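# Load matching blank into vise, clamp, run cycle

## Task

Pick out the plain metal blank whose width equals that of the dark setting master, and place it in the vise inside the machine guard (the guard has a transparent top cover). It must rest on the two low parallel bars between the jaws, either its original side up or flipped over, with its long side pressed against the fixed jaw (the jaw closer to the plate) and its end pressed against the work stop (the rod at the door end of the jaws). Clamp the vise by pushing in VISE AIR (the black knob on the control column), close the guard door, and press CYCLE START (the green button under the knob); this only works with the door closed and VISE AIR pushed in, and the amber lamp shows the cycle is complete. Opening the door or pulling VISE AIR out stops a cycle in progress or voids a completed one, and CYCLE START is then dead for some time. The task fails if the setting master or any other blank does not finish fully on its own starting plate, its original side up or flipped, and not resting on another block or on a plate pin. It is not done if the part is held in place only by the robot, and it fails if anything the robot touches at the end sinks more than about a fingernail's width once released. Do not press EMERGENCY STOP (the red mushroom), and at the end neither the hand nor any arm joint may be over the guard. Nothing may be knocked or placed off the table.

## Robot and tools

ROBOT. One Kinova Gen3 arm with seven revolute joints (waist, shoulder, upper arm roll, elbow, forearm roll, wrist pitch, wrist roll) and a two-finger parallel gripper opening to 50 mm. Only one arm, so every motion argument is a single row for that arm. Joint ranges in rad: waist and the three roll joints -6.283 to 6.283, shoulder -2.250 to 2.250, elbow -2.580 to 2.580, wrist pitch -2.100 to 2.100. Load limits (N m): first four joints 46.9, last three 29.5; a held object's weight counts.

FRAMES. Results report poses in the scene frame: origin on the table top under the arm base, +z up, +y to the left when facing along +x. The base may be tilted. Motion commands instead use the gripper's own axes: fingers point along gripper +z and close along gripper x. end_effector_position is the point midway between the pads; fingertips extend 17.5 mm past it. Pure rotations pivot about that point, which is 25 mm off the last joint's axis toward gripper -y. Reported hand position can be slightly off, more so at long reach.

ROW FORMAT. A row is 9 numbers, each in [-1, 1]: dx, dy, dz, rx, ry, rz, position, force_limit, speed. The first six are an offset (not a pose) in the gripper frame, taken from the gripper's measured pose at the start of the action; 1.0 equals 0.6 m for dx..dz and 180 degrees for rx..rz, and rx, ry, rz form one rotation vector. position: +1 fully open (50 mm), about -0.65 pads meet, -1 closes until an object blocks it. force_limit per pad: -1 about 20 N, 0 about 102 N, +1 about 185 N (actual grip up to ~17 % more). speed of the pad gap: -1 is 20 mm/s, 0 is 85, +1 is 150. Finger settings only change once the position value changes by 0.01 or more; to grip more gently, open first.

execute_actions(actions): a list of actions; each action is a table of up to 15 rows, one per 1/30 s step, the last row repeated if fewer are given. Every row in an action is an offset from that action's start pose, not from the previous row. For the first action in a call, the start is the last pose a result reported. Each step the commanded pose is clipped to within 70 mm and 16 degrees of the measured pose, so large offsets need several actions; afterwards the arm only continues up to the last clipped pose. An empty list just returns state and images.

move(target, speed, blocking): target is one 9-number row, an offset in gripper axes from the pose in the latest result that showed one. speed is path top speed in m/s, 0.002 to 0.5 (default 0.25); rotation is capped at twice that in rad/s. The straight path lasts 0.5 to 10 s and is cut off at 10 s. It does not stop for obstacles; contact force grows with speed and with how far the target lies past the contact. blocking=false returns after 0.5 s while the arm keeps going; then only wait or stop are accepted until a result shows the move ended. The result adds a move: line (done, off_target, moving, held, fault) plus acting limits (paced = pose clipped; held = some steps blocked, after which the arm may suddenly speed up) and distance from target.

wait(seconds): 0 to 10 s; the arm holds its last command, returns early if a running move ends. stop(): brakes a running move (needs room); fingers continue. zoom_image(camera, region): camera is cam_high, cam_low or cam_wrist; region [x0, y0, x1, y1] in pixels, top-left origin, at most 504 by 504. read_manual(section): licence texts only, default "licences". finished_scene(scene): ends the current scene by its number; irreversible, so call it only once the goal is met and stable.

RESULTS. The state gives end_effector_position (m) and end_effector_quat_wxyz in the scene frame, joint positions in base-to-tip order, joint torques (offset and noisy), and Hand target, the pose the controller is heading to. object_status: 0 moving, 1 blocked while opening, 2 blocked while closing (a real grip), 3 reached the commanded opening or pads met (usually nothing held). Opening in mm is about (250 - position_measured) x 0.202. A pose unreachable line means the clearance check altered or blocked the command; a mounting block under the base counts as arm. Images come from cam_high, cam_low, cam_wrist (504x504 each).

FAULTS AND CARE. If contact torque hits a joint's load limit, a TORQUE FAULT freezes the arm for 10 s and drops the rest of the call. Long holding of loads heats motors: MOTOR HOT from 60 °C; at 75 °C an OVER-TEMPERATURE FAULT lets the arm sag. The simulation runs while you think, holding the last command. Occasional brief tugs may hit a held part or shove loose items. Avoid dropping the blank, fast impacts, hard pressing on jaws or buttons, disturbing the master or other blanks on their plate, touching EMERGENCY STOP, and ending with the arm over the guard. Release the blank so the vise alone holds it, and withdraw before finishing.

Each tool is called after "Request:" as name(argument=value, ...), one argument or row to a line, values as JSON.

## Session

Request:
execute_actions(
  actions=[],
)

Scene clock: 0.00 s.
end_effector_position=(+0.2015, -0.7023, +0.1050) position_measured=3 object_status=3 end_effector_quat_wxyz=(+0.106, +0.109, +0.986, -0.069)
Joint positions: [ 2.102  0.64  -1.128  1.557  0.247  0.574  4.175]
Joint velocities: [-0. -0.  0. -0.  0.  0. -0.]
Joint torques (N m, as the joint torque sensors report them, + toward a larger angle): no reading
Hand target: +0.202, -0.702, +0.105; +0.106, +0.109, +0.986, -0.069

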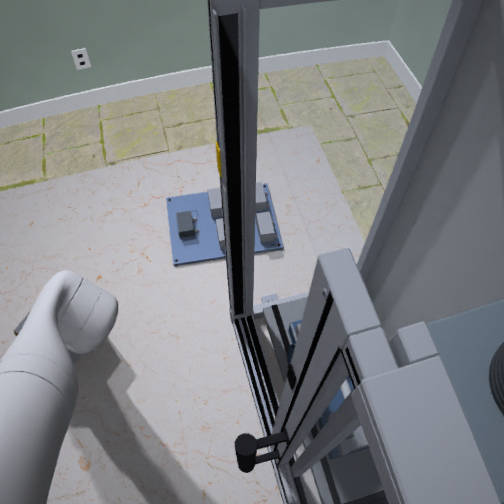

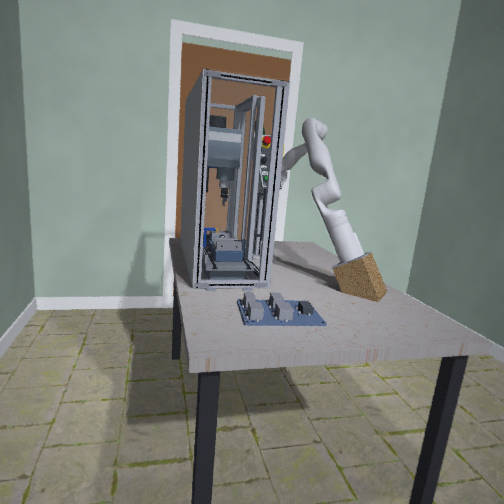

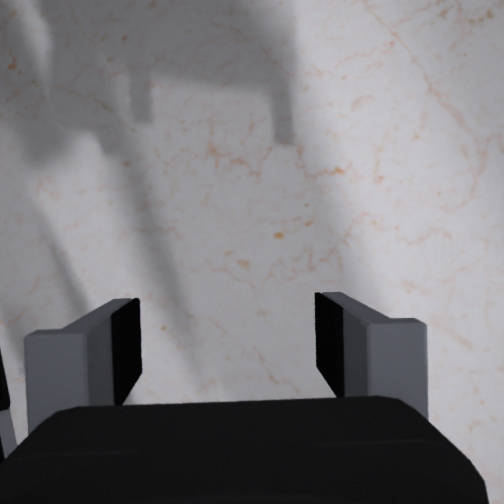

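Request:
zoom_image(
  camera="cam_low",
  region=[160, 60, 400, 340],
)

Request:
zoom_image(
  camera="cam_high",
  region=[140, 160, 340, 360],
)

Region (160, 60, 400, 340) of cam_low's 504x504 image, scaled by 1.800, with more detail than that image has; it fills the left 432 columns of this view, and the rest is white.

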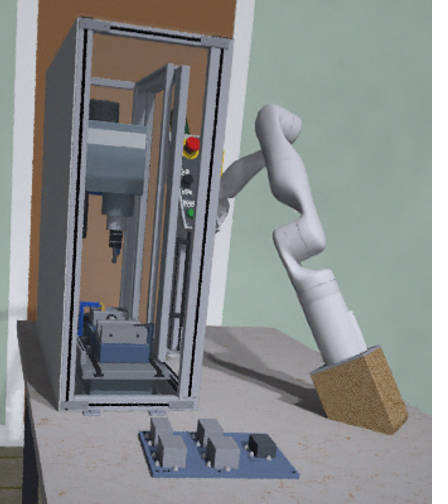

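Region (140, 160, 340, 360) of cam_high's 504x504 image, scaled by 2.520, with more detail than that image has.

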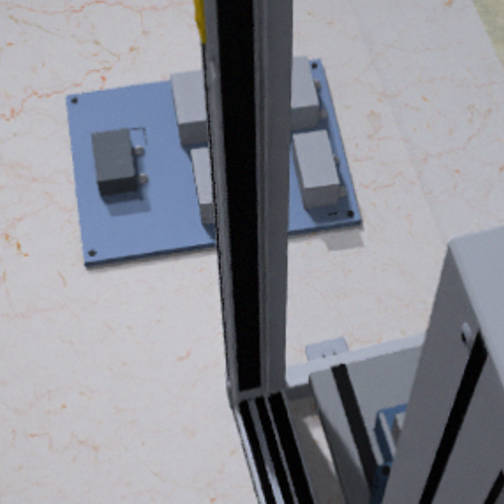

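Request:
move(
  target=[0.2,0.3,-0.35,0,-0.4,0,1,0,0],
)

Scene clock: 6.30 s.
end_effector_position=(+0.0888, -0.4701, +0.2612) position_measured=3 object_status=3 end_effector_quat_wxyz=(+0.664, +0.046, +0.736, -0.122)
Joint positions: [ 2.977  1.96  -1.723  1.912  0.054  1.012  5.047]
Joint velocities: [ 0.003  0.008  0.003 -0.001 -0.004 -0.001  0.004]
Joint torques (N m, as the joint torque sensors report them, + toward a larger angle): [  8.67 -12.03  -9.51   2.    -3.33   0.58   0.13]
Hand target: +0.089, -0.470, +0.261; +0.665, +0.046, +0.736, -0.123
Off the commanded pose: 0.001 m, 0 deg.
move: done

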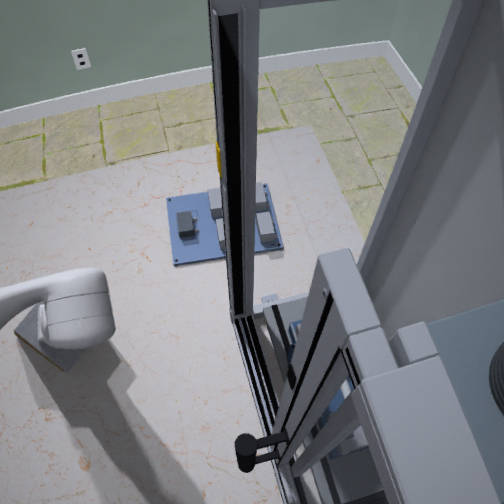

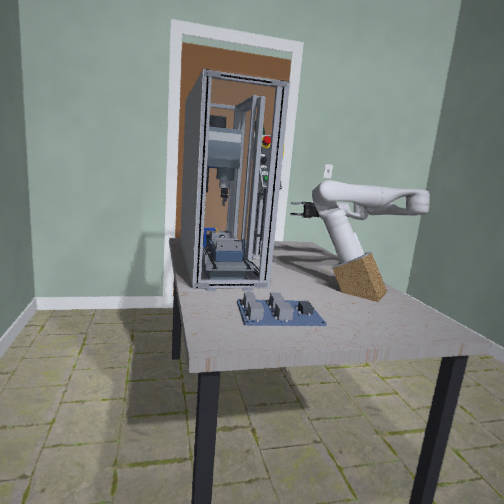

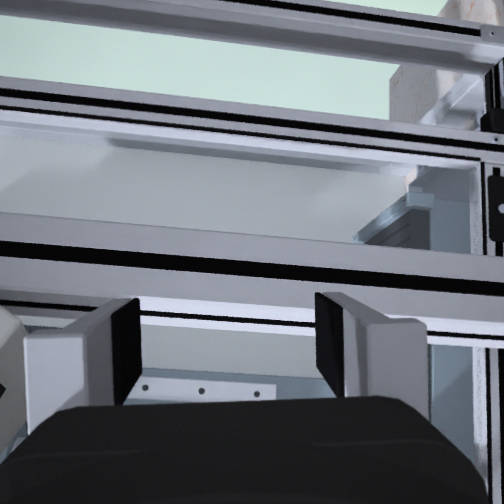

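Request:
move(
  target=[0,0,-0.05,0,0,-0.5,1,0,0],
)

Scene clock: 10.57 s.
end_effector_position=(+0.0595, -0.4628, +0.2635) position_measured=3 object_status=3 end_effector_quat_wxyz=(+0.382, -0.488, +0.553, -0.556)
Joint positions: [ 2.84   2.247 -2.107  1.758  0.442  1.239  6.245]
Joint velocities: [-0.001  0.     0.002 -0.    -0.002 -0.001  0.003]
Joint torques (N m, as the joint torque sensors report them, + toward a larger angle): [  8.51 -13.52  -9.16   2.71  -3.52  -0.74  -0.17]
Hand target: +0.059, -0.463, +0.263; +0.383, -0.488, +0.553, -0.556
Off the commanded pose: 0.000 m, 0 deg.
move: done

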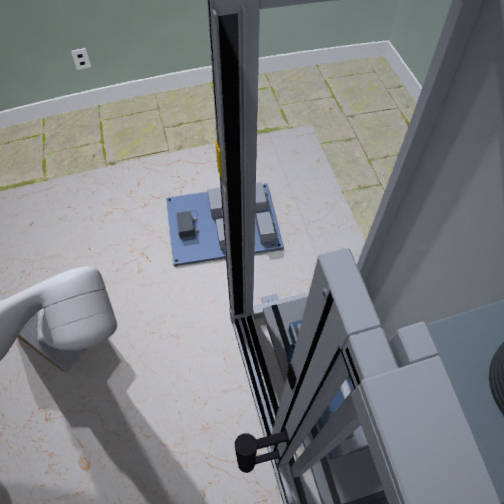

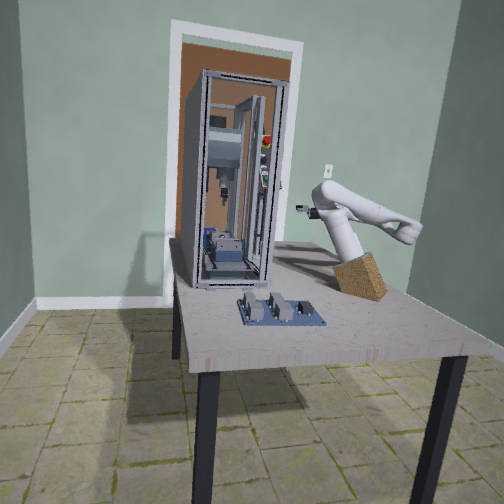

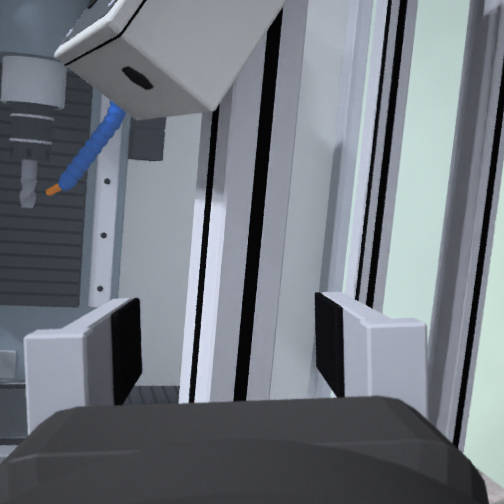

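Request:
move(
  target=[-0.377,-0.543,-0.068,0,0,0,1,0,0],
)

Scene clock: 13.43 s.
end_effector_position=(+0.1102, -0.2050, +0.5619) position_measured=3 object_status=3 end_effector_quat_wxyz=(+0.382, -0.488, +0.554, -0.555)
Joint positions: [ 3.552  2.056 -2.512  2.105 -0.198  1.309  5.702]
Joint velocities: [ 0.007 -0.002 -0.005 -0.     0.003  0.001 -0.005]
Joint torques (N m, as the joint torque sensors report them, + toward a larger angle): [  3.91 -11.61  -4.56  -5.8   -2.93  -2.56  -0.1 ]
Hand target: +0.110, -0.205, +0.562; +0.382, -0.488, +0.555, -0.555
Off the commanded pose: 0.002 m, 0 deg.
move: done

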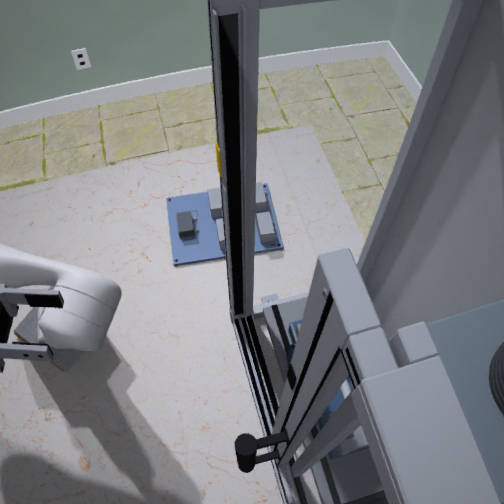

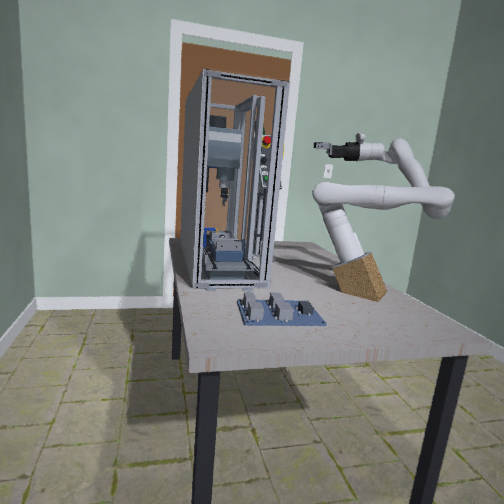

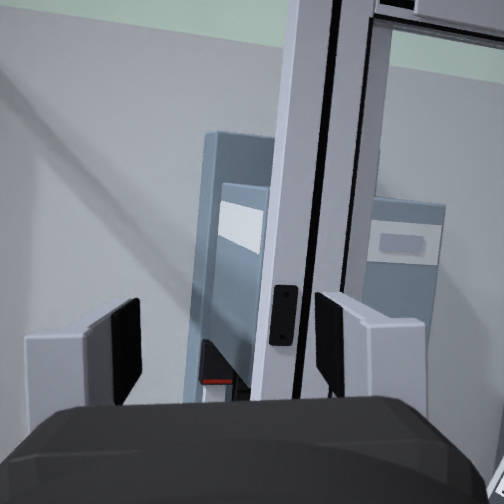

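Request:
move(
  target=[-0.69,0.173,-0.06,-0.5,0,0,1,0,0],
)

Scene clock: 18.03 s.
end_effector_position=(+0.1582, +0.1928, +0.4154) position_measured=3 object_status=3 end_effector_quat_wxyz=(-0.074, -0.616, +0.784, -0.001)
Joint positions: [ 3.887  1.492 -4.104  1.661 -0.767  2.102  4.25 ]
Joint velocities: [ 0.007 -0.01   0.    -0.002  0.     0.    -0.002]
Joint torques (N m, as the joint torque sensors report them, + toward a larger angle): [ -4.91 -12.44   6.46  -5.84  -0.05   0.11  -0.29]
Hand target: +0.158, +0.193, +0.416; -0.075, -0.616, +0.785, -0.000
Off the commanded pose: 0.002 m, 0 deg.
joint sent to its limit — the command would take joint 6 (wrist pitch) past its upper limit, so that joint was sent only as far as its limit.
move: done

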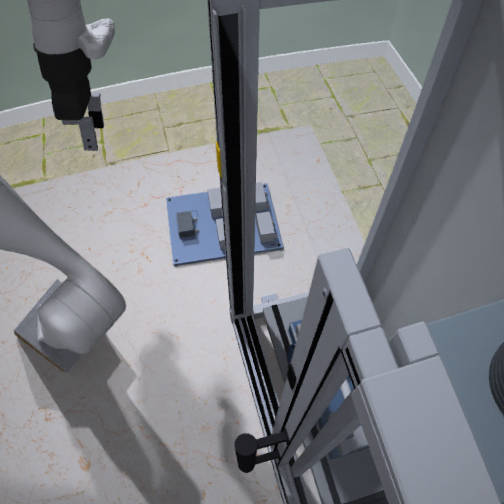

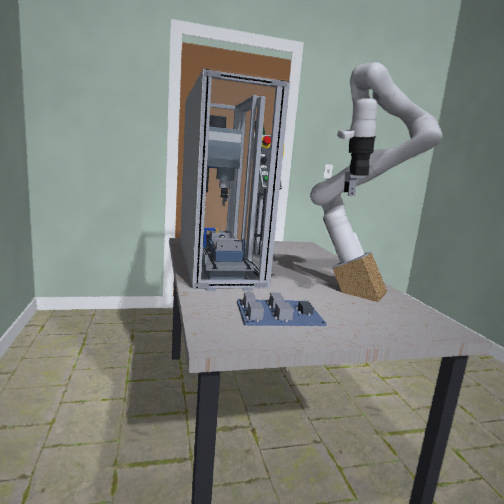

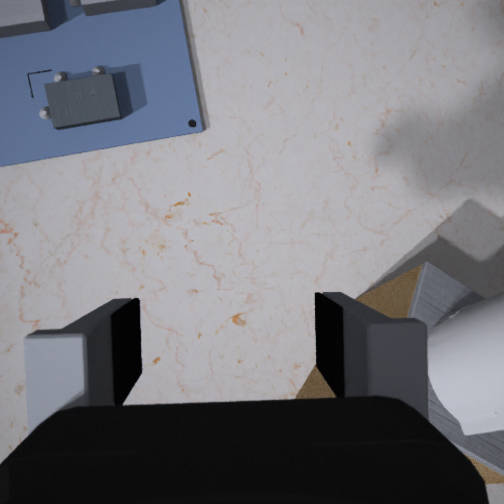

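Request:
move(
  target=[-0.243,-0.183,0.155,0,0,0.427,1,0,0],
)

Scene clock: 22.53 s.
end_effector_position=(+0.2879, +0.2985, +0.2976) position_measured=3 object_status=3 end_effector_quat_wxyz=(-0.058, +0.005, +0.997, -0.046)
Joint positions: [ 4.401  1.726 -4.058  1.402 -1.242  2.093  2.936]
Joint velocities: [ 0.005  0.    -0.001 -0.001  0.001 -0.001 -0.002]
Joint torques (N m, as the joint torque sensors report them, + toward a larger angle): [ -9.42 -18.19   8.2   -2.47   0.33   0.32   0.08]
Hand target: +0.288, +0.298, +0.297; -0.058, +0.006, +0.997, -0.046
Off the commanded pose: 0.001 m, 0 deg.
move: done

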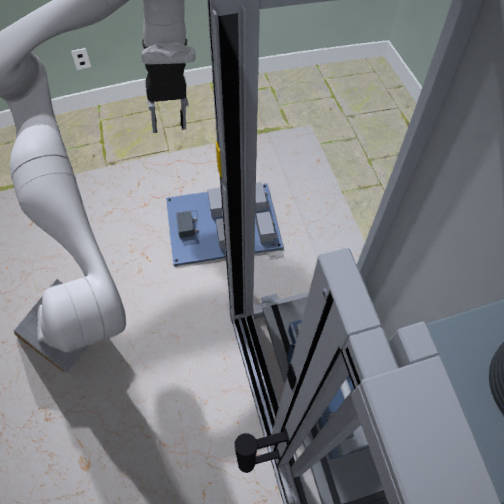

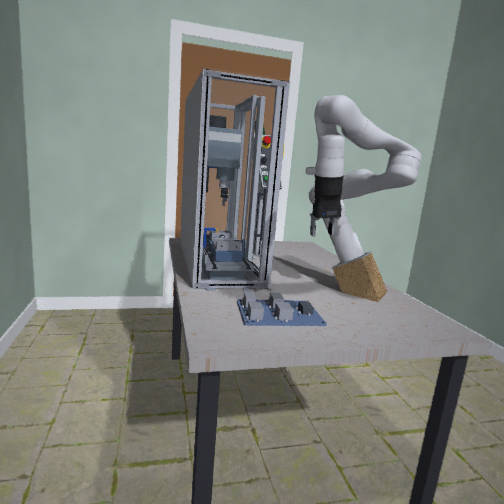

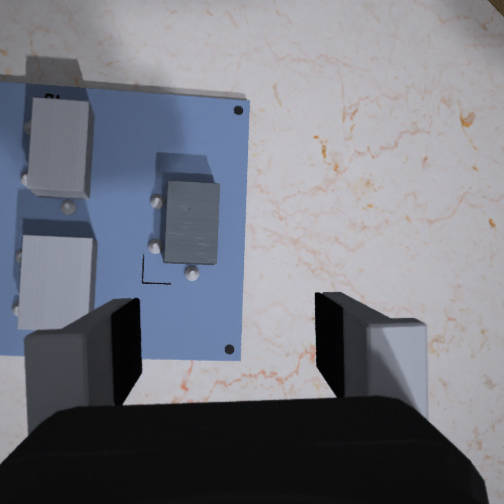

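Request:
move(
  target=[-0.038,-0.11,0.175,-0.029,-0.037,0,1,0,0],
)

Scene clock: 25.20 s.
end_effector_position=(+0.2983, +0.2231, +0.1970) position_measured=3 object_status=3 end_effector_quat_wxyz=(+0.000, +0.006, +1.000, -0.000)
Joint positions: [ 4.36   1.914 -4.068  1.924 -1.306  1.872  3.294]
Joint velocities: [-0.002  0.004 -0.001  0.002  0.    -0.002  0.   ]
Joint torques (N m, as the joint torque sensors report them, + toward a larger angle): [ -8.22 -15.12   8.64  -2.56  -0.06  -0.32  -0.09]
Hand target: +0.298, +0.223, +0.197; +0.001, +0.005, +1.000, -0.000
Off the commanded pose: 0.000 m, 0 deg.
move: done

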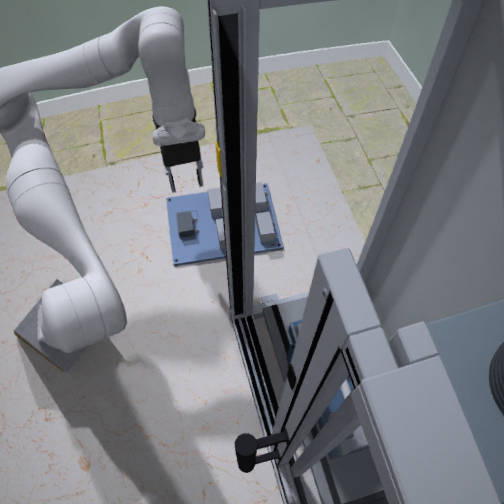

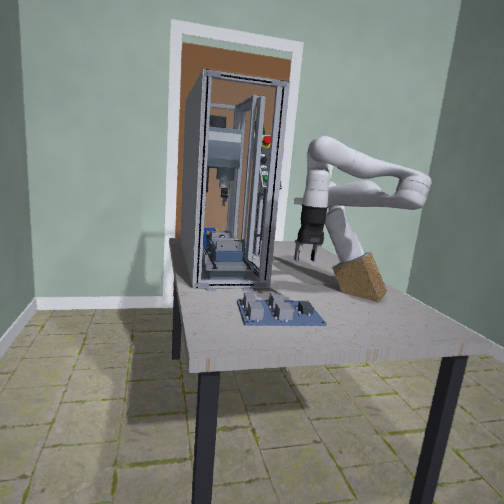

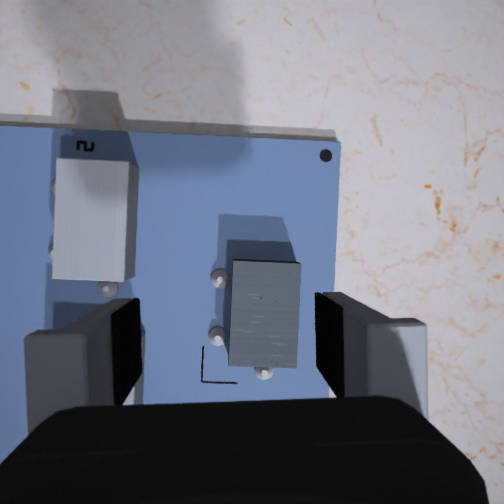

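Request:
move(
  target=[0.022,0,0.17,0,0,0,1,0,0],
)

Scene clock: 26.83 s.
end_effector_position=(+0.2857, +0.2232, +0.0952) position_measured=3 object_status=3 end_effector_quat_wxyz=(+0.000, +0.006, +1.000, +0.000)
Joint positions: [ 4.37   2.117 -4.209  2.035 -1.527  1.81   3.29 ]
Joint velocities: [-0.002  0.007 -0.003  0.     0.001 -0.003 -0.   ]
Joint torques (N m, as the joint torque sensors report them, + toward a larger angle): [ -8.32 -15.93   8.9   -0.62   0.08  -0.34  -0.25]
Hand target: +0.286, +0.223, +0.095; +0.001, +0.006, +1.000, -0.000
Off the commanded pose: 0.001 m, 0 deg.
move: done

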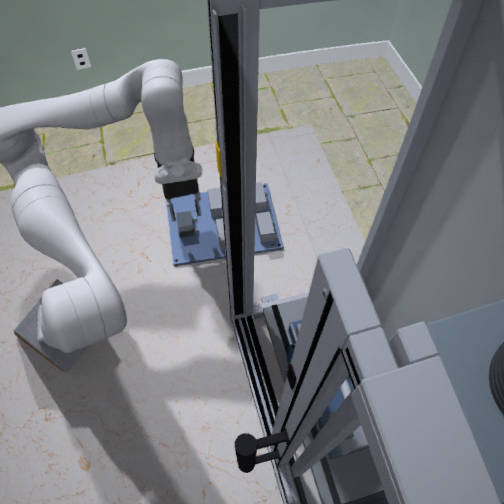

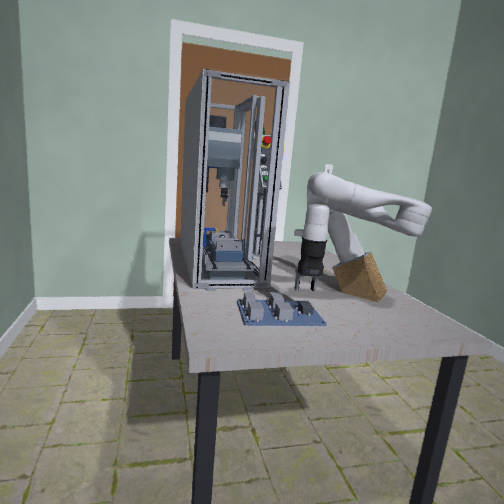

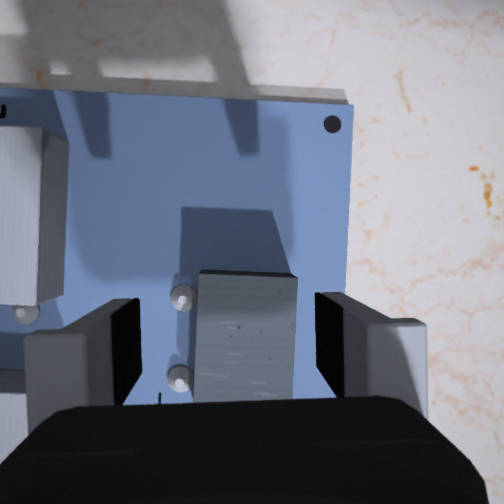

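Request:
move(
  target=[0.006,0.003,0.085,0,0,0,1,0,0],
  speed=0.08,
)

Request:
zoom_image(
  camera="cam_low",
  region=[230, 250, 350, 340],
)

Scene clock: 28.83 s.
end_effector_position=(+0.2825, +0.2251, +0.0444) position_measured=3 object_status=3 end_effector_quat_wxyz=(+0.000, +0.006, +1.000, +0.000)
Joint positions: [ 4.376  2.219 -4.287  2.048 -1.653  1.778  3.263]
Joint velocities: [-0.001  0.004 -0.002  0.     0.    -0.002  0.001]
Joint torques (N m, as the joint torque sensors report them, + toward a larger angle): [ -8.04 -15.95   8.67   1.03  -0.15  -0.42  -0.22]
Hand target: +0.282, +0.225, +0.044; +0.000, +0.006, +1.000, -0.000
Off the commanded pose: 0.000 m, 0 deg.
move: done

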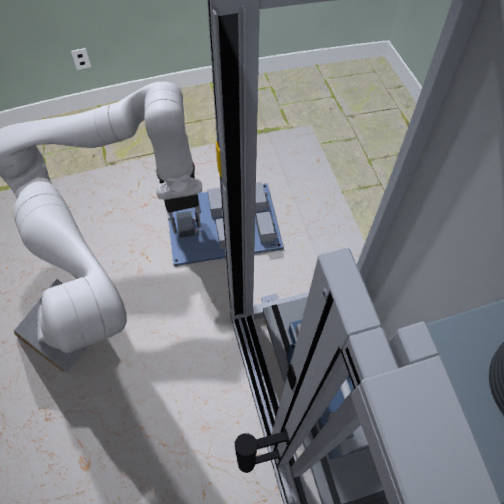

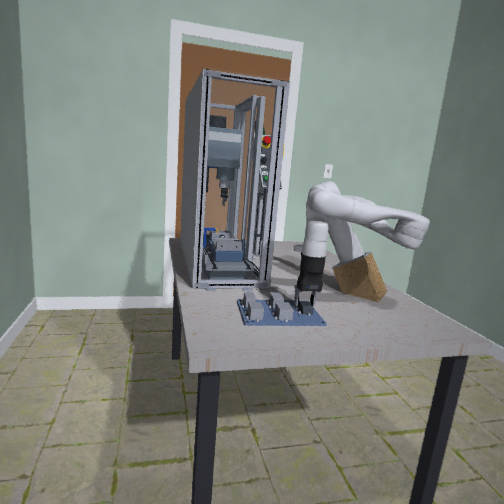

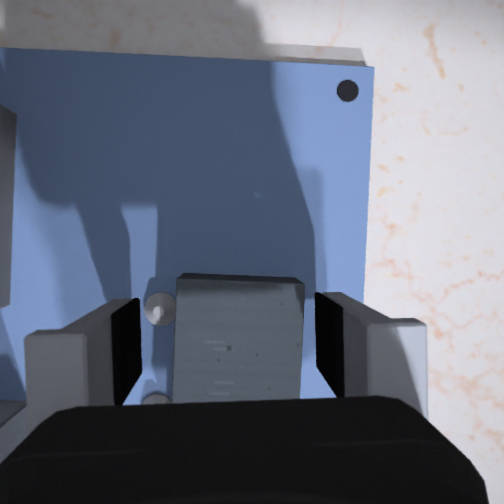

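Region (230, 250, 350, 340) of cam_low's 504x504 image, scaled by 4.200, with more detail than that image has; it fills the top 378 rows of this view, and the rest is white.

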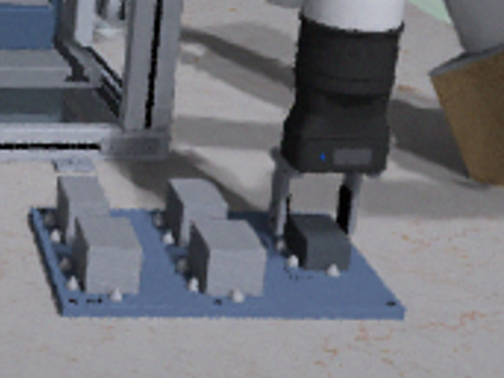

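Request:
move(
  target=[0,0,0.017,0,0,0,1,0,0],
  speed=0.03,
)

Request:
execute_actions(
  actions=[
    [[0,0,0,0,0,0,-1,-0.7,0]],
    [[0,0,0,0,0,0,-1,-0.7,0]],
  ],
)

Scene clock: 30.10 s.
end_effector_position=(+0.2825, +0.2251, +0.0342) position_measured=3 object_status=3 end_effector_quat_wxyz=(+0.000, +0.006, +1.000, +0.000)
Joint positions: [ 4.379  2.238 -4.302  2.048 -1.678  1.771  3.258]
Joint velocities: [-0.     0.002 -0.001  0.     0.    -0.002  0.   ]
Joint torques (N m, as the joint torque sensors report them, + toward a larger angle): [ -7.76 -15.6    9.03   0.98  -0.06  -0.28  -0.29]
Hand target: +0.283, +0.225, +0.034; +0.000, +0.006, +1.000, +0.000
Off the commanded pose: 0.000 m, 0 deg.
move: done

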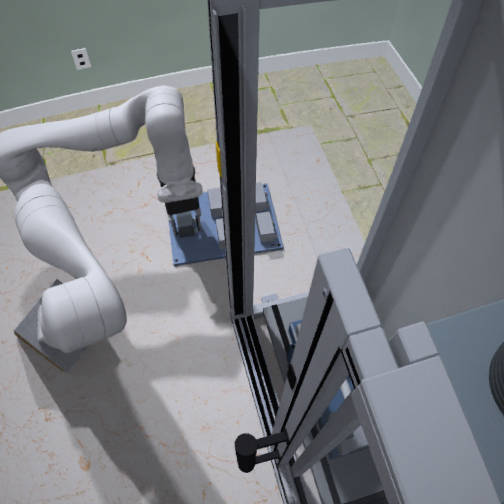

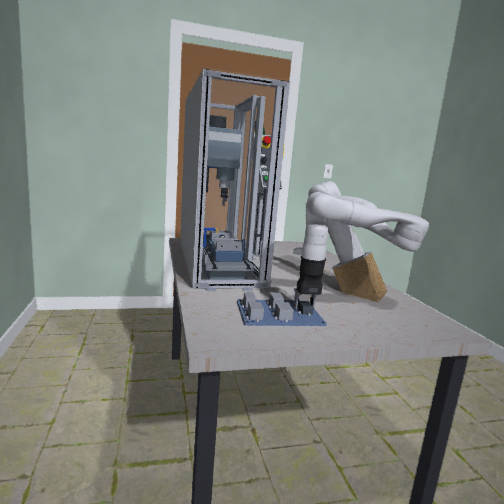

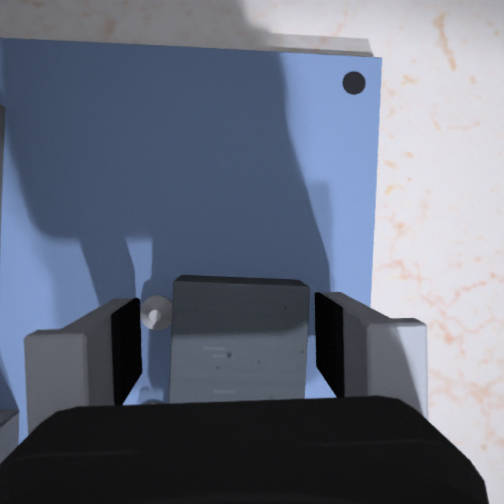

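Scene clock: 31.10 s.
end_effector_position=(+0.2810, +0.2251, +0.0346) position_measured=75 object_status=2 end_effector_quat_wxyz=(-0.001, +0.007, +1.000, +0.000)
Joint positions: [ 4.379  2.238 -4.301  2.049 -1.677  1.776  3.257]
Joint velocities: [ 0.     0.001  0.    -0.    -0.     0.001 -0.   ]
Joint torques (N m, as the joint torque sensors report them, + toward a larger angle): [ -7.57 -15.87   8.89   0.75  -0.17  -0.33  -0.15]
Hand target: +0.281, +0.225, +0.035; -0.001, +0.007, +1.000, +0.000
Off the commanded pose: 0.000 m, 0 deg.

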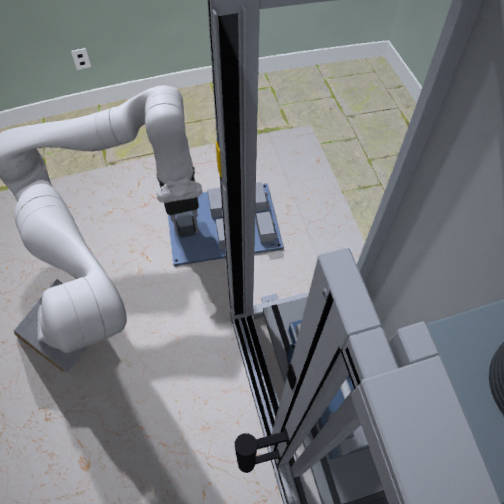

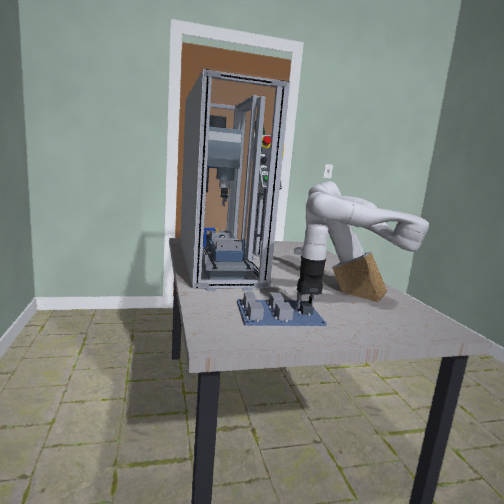

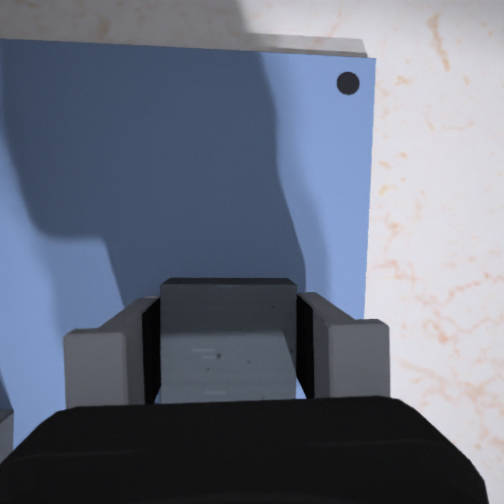

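Request:
move(
  target=[0,0,-0.15,0,0,0,1,0,0.5],
  speed=0.15,
)

Request:
move(
  target=[-0.24,0,0,0,0,0,1,0,0.5],
)

Scene clock: 32.63 s.
end_effector_position=(+0.2808, +0.2250, +0.1244) position_measured=3 object_status=3 end_effector_quat_wxyz=(-0.001, +0.006, +1.000, +0.000)
Joint positions: [ 4.35   2.068 -4.168  2.018 -1.459  1.837  3.284]
Joint velocities: [ 0.    -0.006  0.002 -0.001 -0.001  0.003  0.001]
Joint torques (N m, as the joint torque sensors report them, + toward a larger angle): [ -7.75 -15.81   8.5   -0.93   0.08  -0.28  -0.26]
Hand target: +0.281, +0.225, +0.125; -0.002, +0.006, +1.000, +0.000
Off the commanded pose: 0.001 m, 0 deg.
move: done

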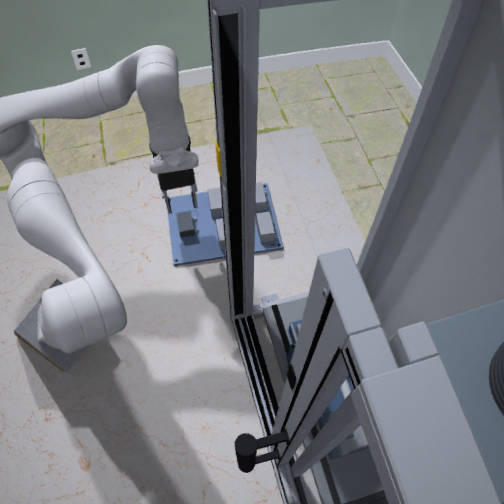

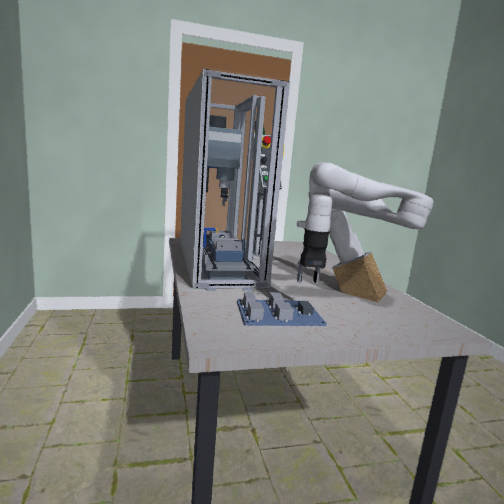

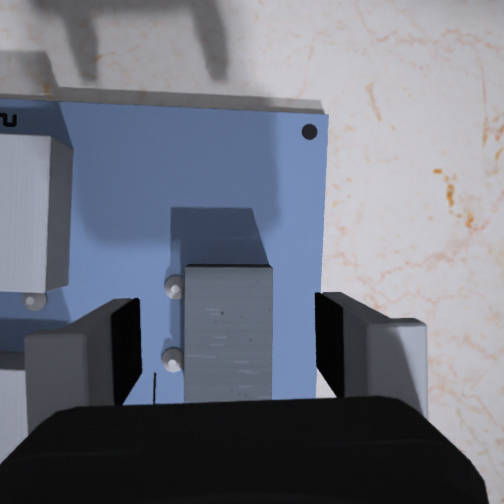

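Scene clock: 33.67 s.
end_effector_position=(+0.4245, +0.2236, +0.1247) position_measured=3 object_status=3 end_effector_quat_wxyz=(-0.001, +0.006, +1.000, +0.000)
Joint positions: [ 4.67   1.89  -4.136  1.735 -1.484  1.742  3.337]
Joint velocities: [ 0.011 -0.007 -0.001 -0.002  0.001 -0.001 -0.001]
Joint torques (N m, as the joint torque sensors report them, + toward a larger angle): [-10.89 -16.86   9.9   -1.55  -0.37  -0.12  -0.27]
Hand target: +0.425, +0.223, +0.125; -0.001, +0.006, +1.000, +0.000
Off the commanded pose: 0.001 m, 0 deg.
move: done

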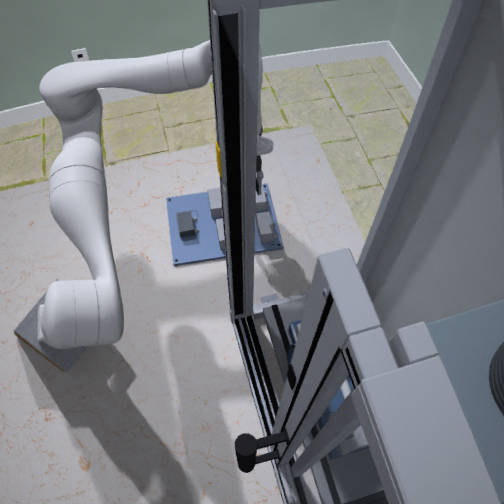

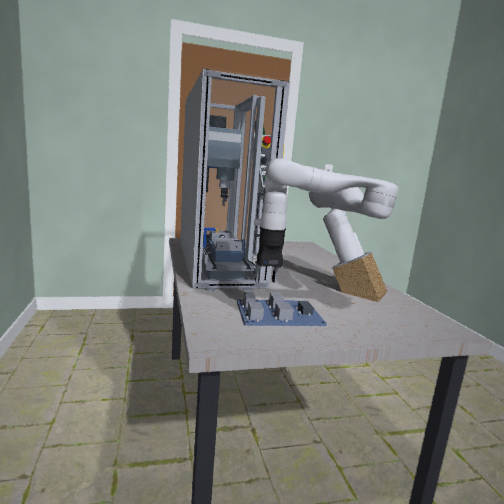

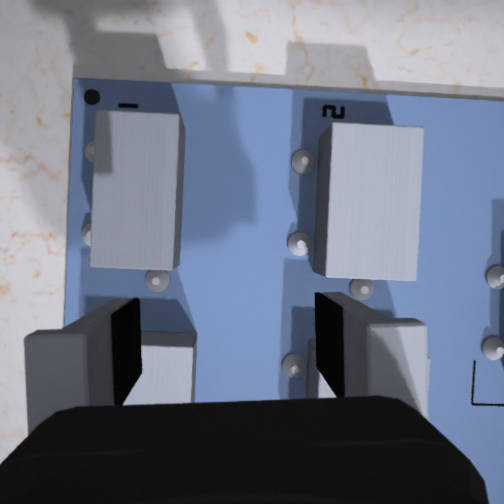

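Request:
move(
  target=[0.091,-0.087,0.04,0,0,0,1,0,0.5],
  speed=0.15,
)

Scene clock: 35.37 s.
end_effector_position=(+0.3694, +0.1721, +0.1006) position_measured=3 object_status=3 end_effector_quat_wxyz=(-0.001, +0.006, +1.000, +0.001)
Joint positions: [ 4.599  1.975 -4.163  2.012 -1.489  1.736  3.515]
Joint velocities: [-0.005  0.004  0.     0.002 -0.     0.001  0.   ]
Joint torques (N m, as the joint torque sensors report them, + toward a larger angle): [ -8.76 -14.65   9.05  -0.71  -0.4   -0.34  -0.34]
Hand target: +0.369, +0.172, +0.101; -0.001, +0.006, +1.000, +0.001
Off the commanded pose: 0.000 m, 0 deg.
move: done

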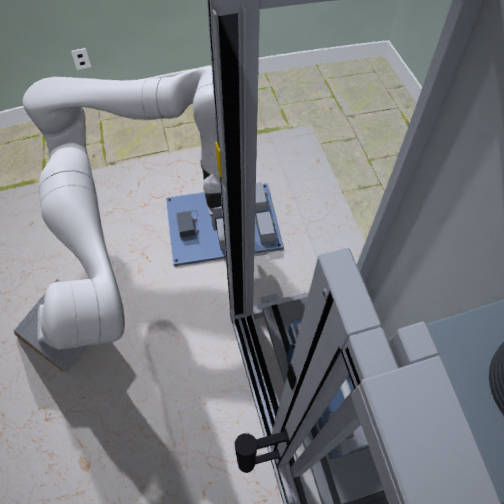

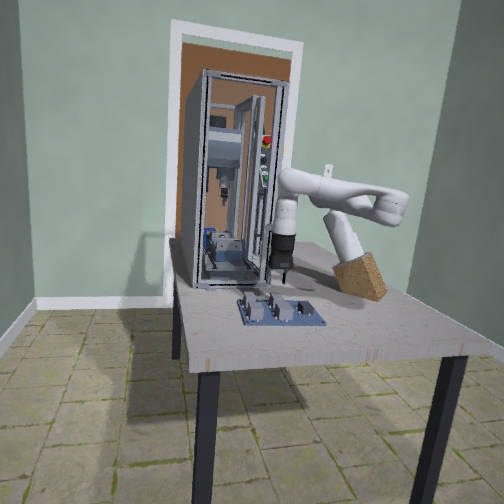

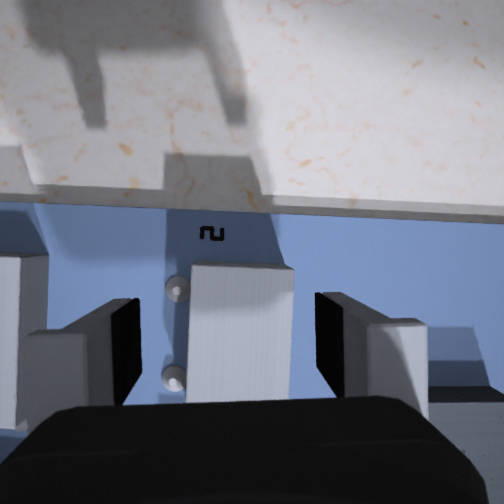

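Request:
move(
  target=[0.005,0,0.09,0,0,0,1,0,0.5],
  speed=0.06,
)

Request:
execute_actions(
  actions=[
    [[0,0,0,0,0,0,-1,-0.7,0]],
    [[0,0,0,0,0,0,-1,-0.7,0]],
  ],
)

Scene clock: 37.13 s.
end_effector_position=(+0.3665, +0.1721, +0.0467) position_measured=3 object_status=3 end_effector_quat_wxyz=(-0.001, +0.006, +1.000, +0.001)
Joint positions: [ 4.623  2.073 -4.243  2.035 -1.617  1.697  3.508]
Joint velocities: [-0.     0.002 -0.001  0.     0.    -0.001 -0.   ]
Joint torques (N m, as the joint torque sensors report them, + toward a larger angle): [ -9.19 -15.44   9.31   0.45  -0.23  -0.3   -0.16]
Hand target: +0.366, +0.172, +0.047; -0.001, +0.006, +1.000, +0.001
Off the commanded pose: 0.000 m, 0 deg.
move: done

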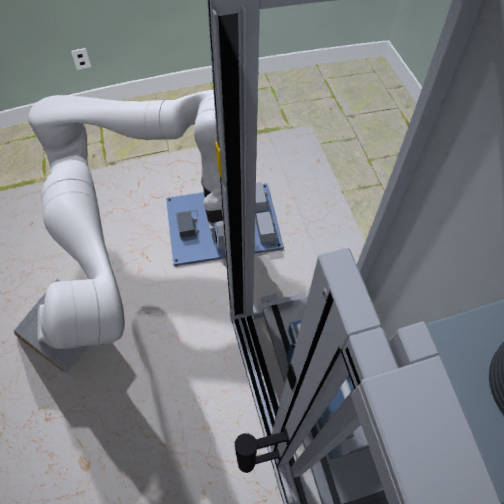

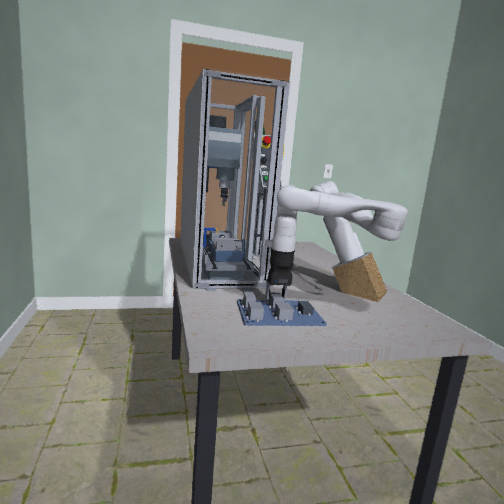

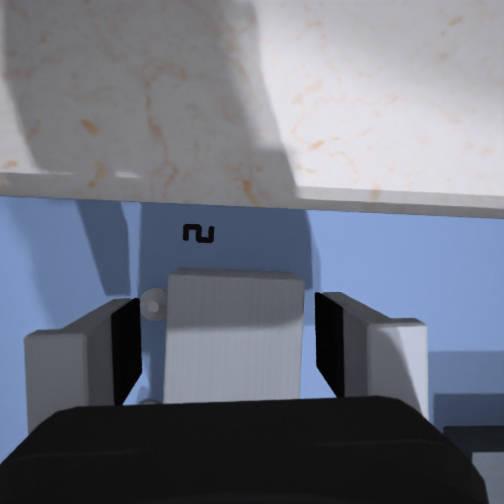

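Scene clock: 38.13 s.
end_effector_position=(+0.3664, +0.1721, +0.0467) position_measured=73 object_status=2 end_effector_quat_wxyz=(-0.001, +0.006, +1.000, +0.001)
Joint positions: [ 4.623  2.073 -4.243  2.035 -1.616  1.697  3.508]
Joint velocities: [-0.     0.001 -0.     0.     0.    -0.001 -0.   ]
Joint torques (N m, as the joint torque sensors report them, + toward a larger angle): [ -8.91 -15.08   9.03   0.15  -0.09  -0.21  -0.18]
Hand target: +0.366, +0.172, +0.047; -0.001, +0.006, +1.000, +0.001
Off the commanded pose: 0.000 m, 0 deg.

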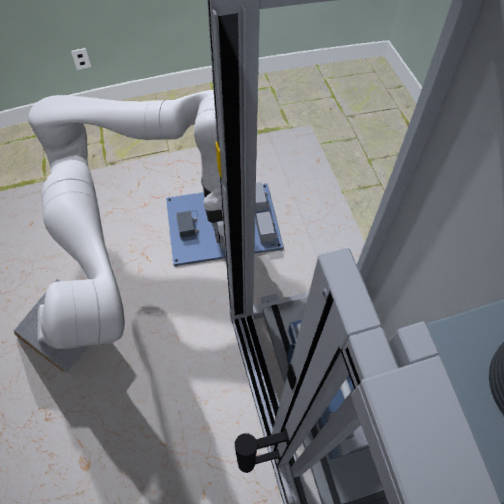

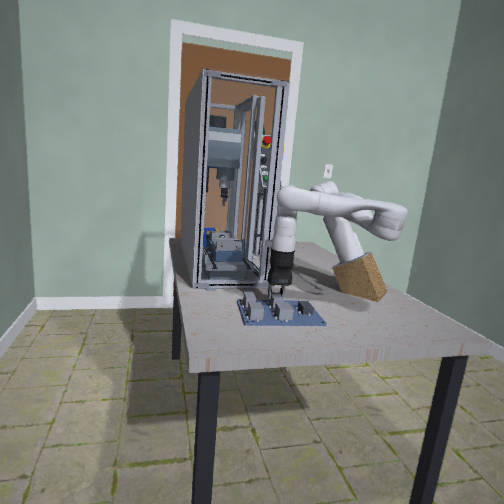

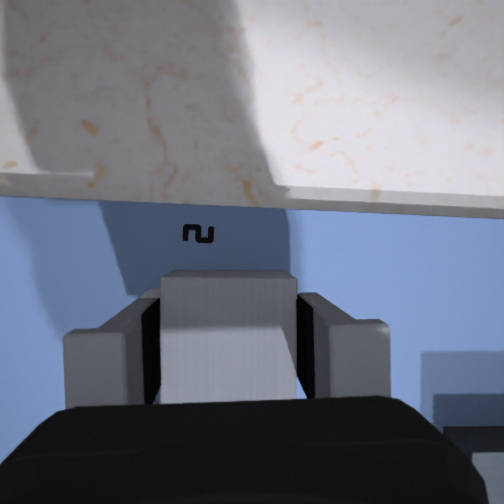

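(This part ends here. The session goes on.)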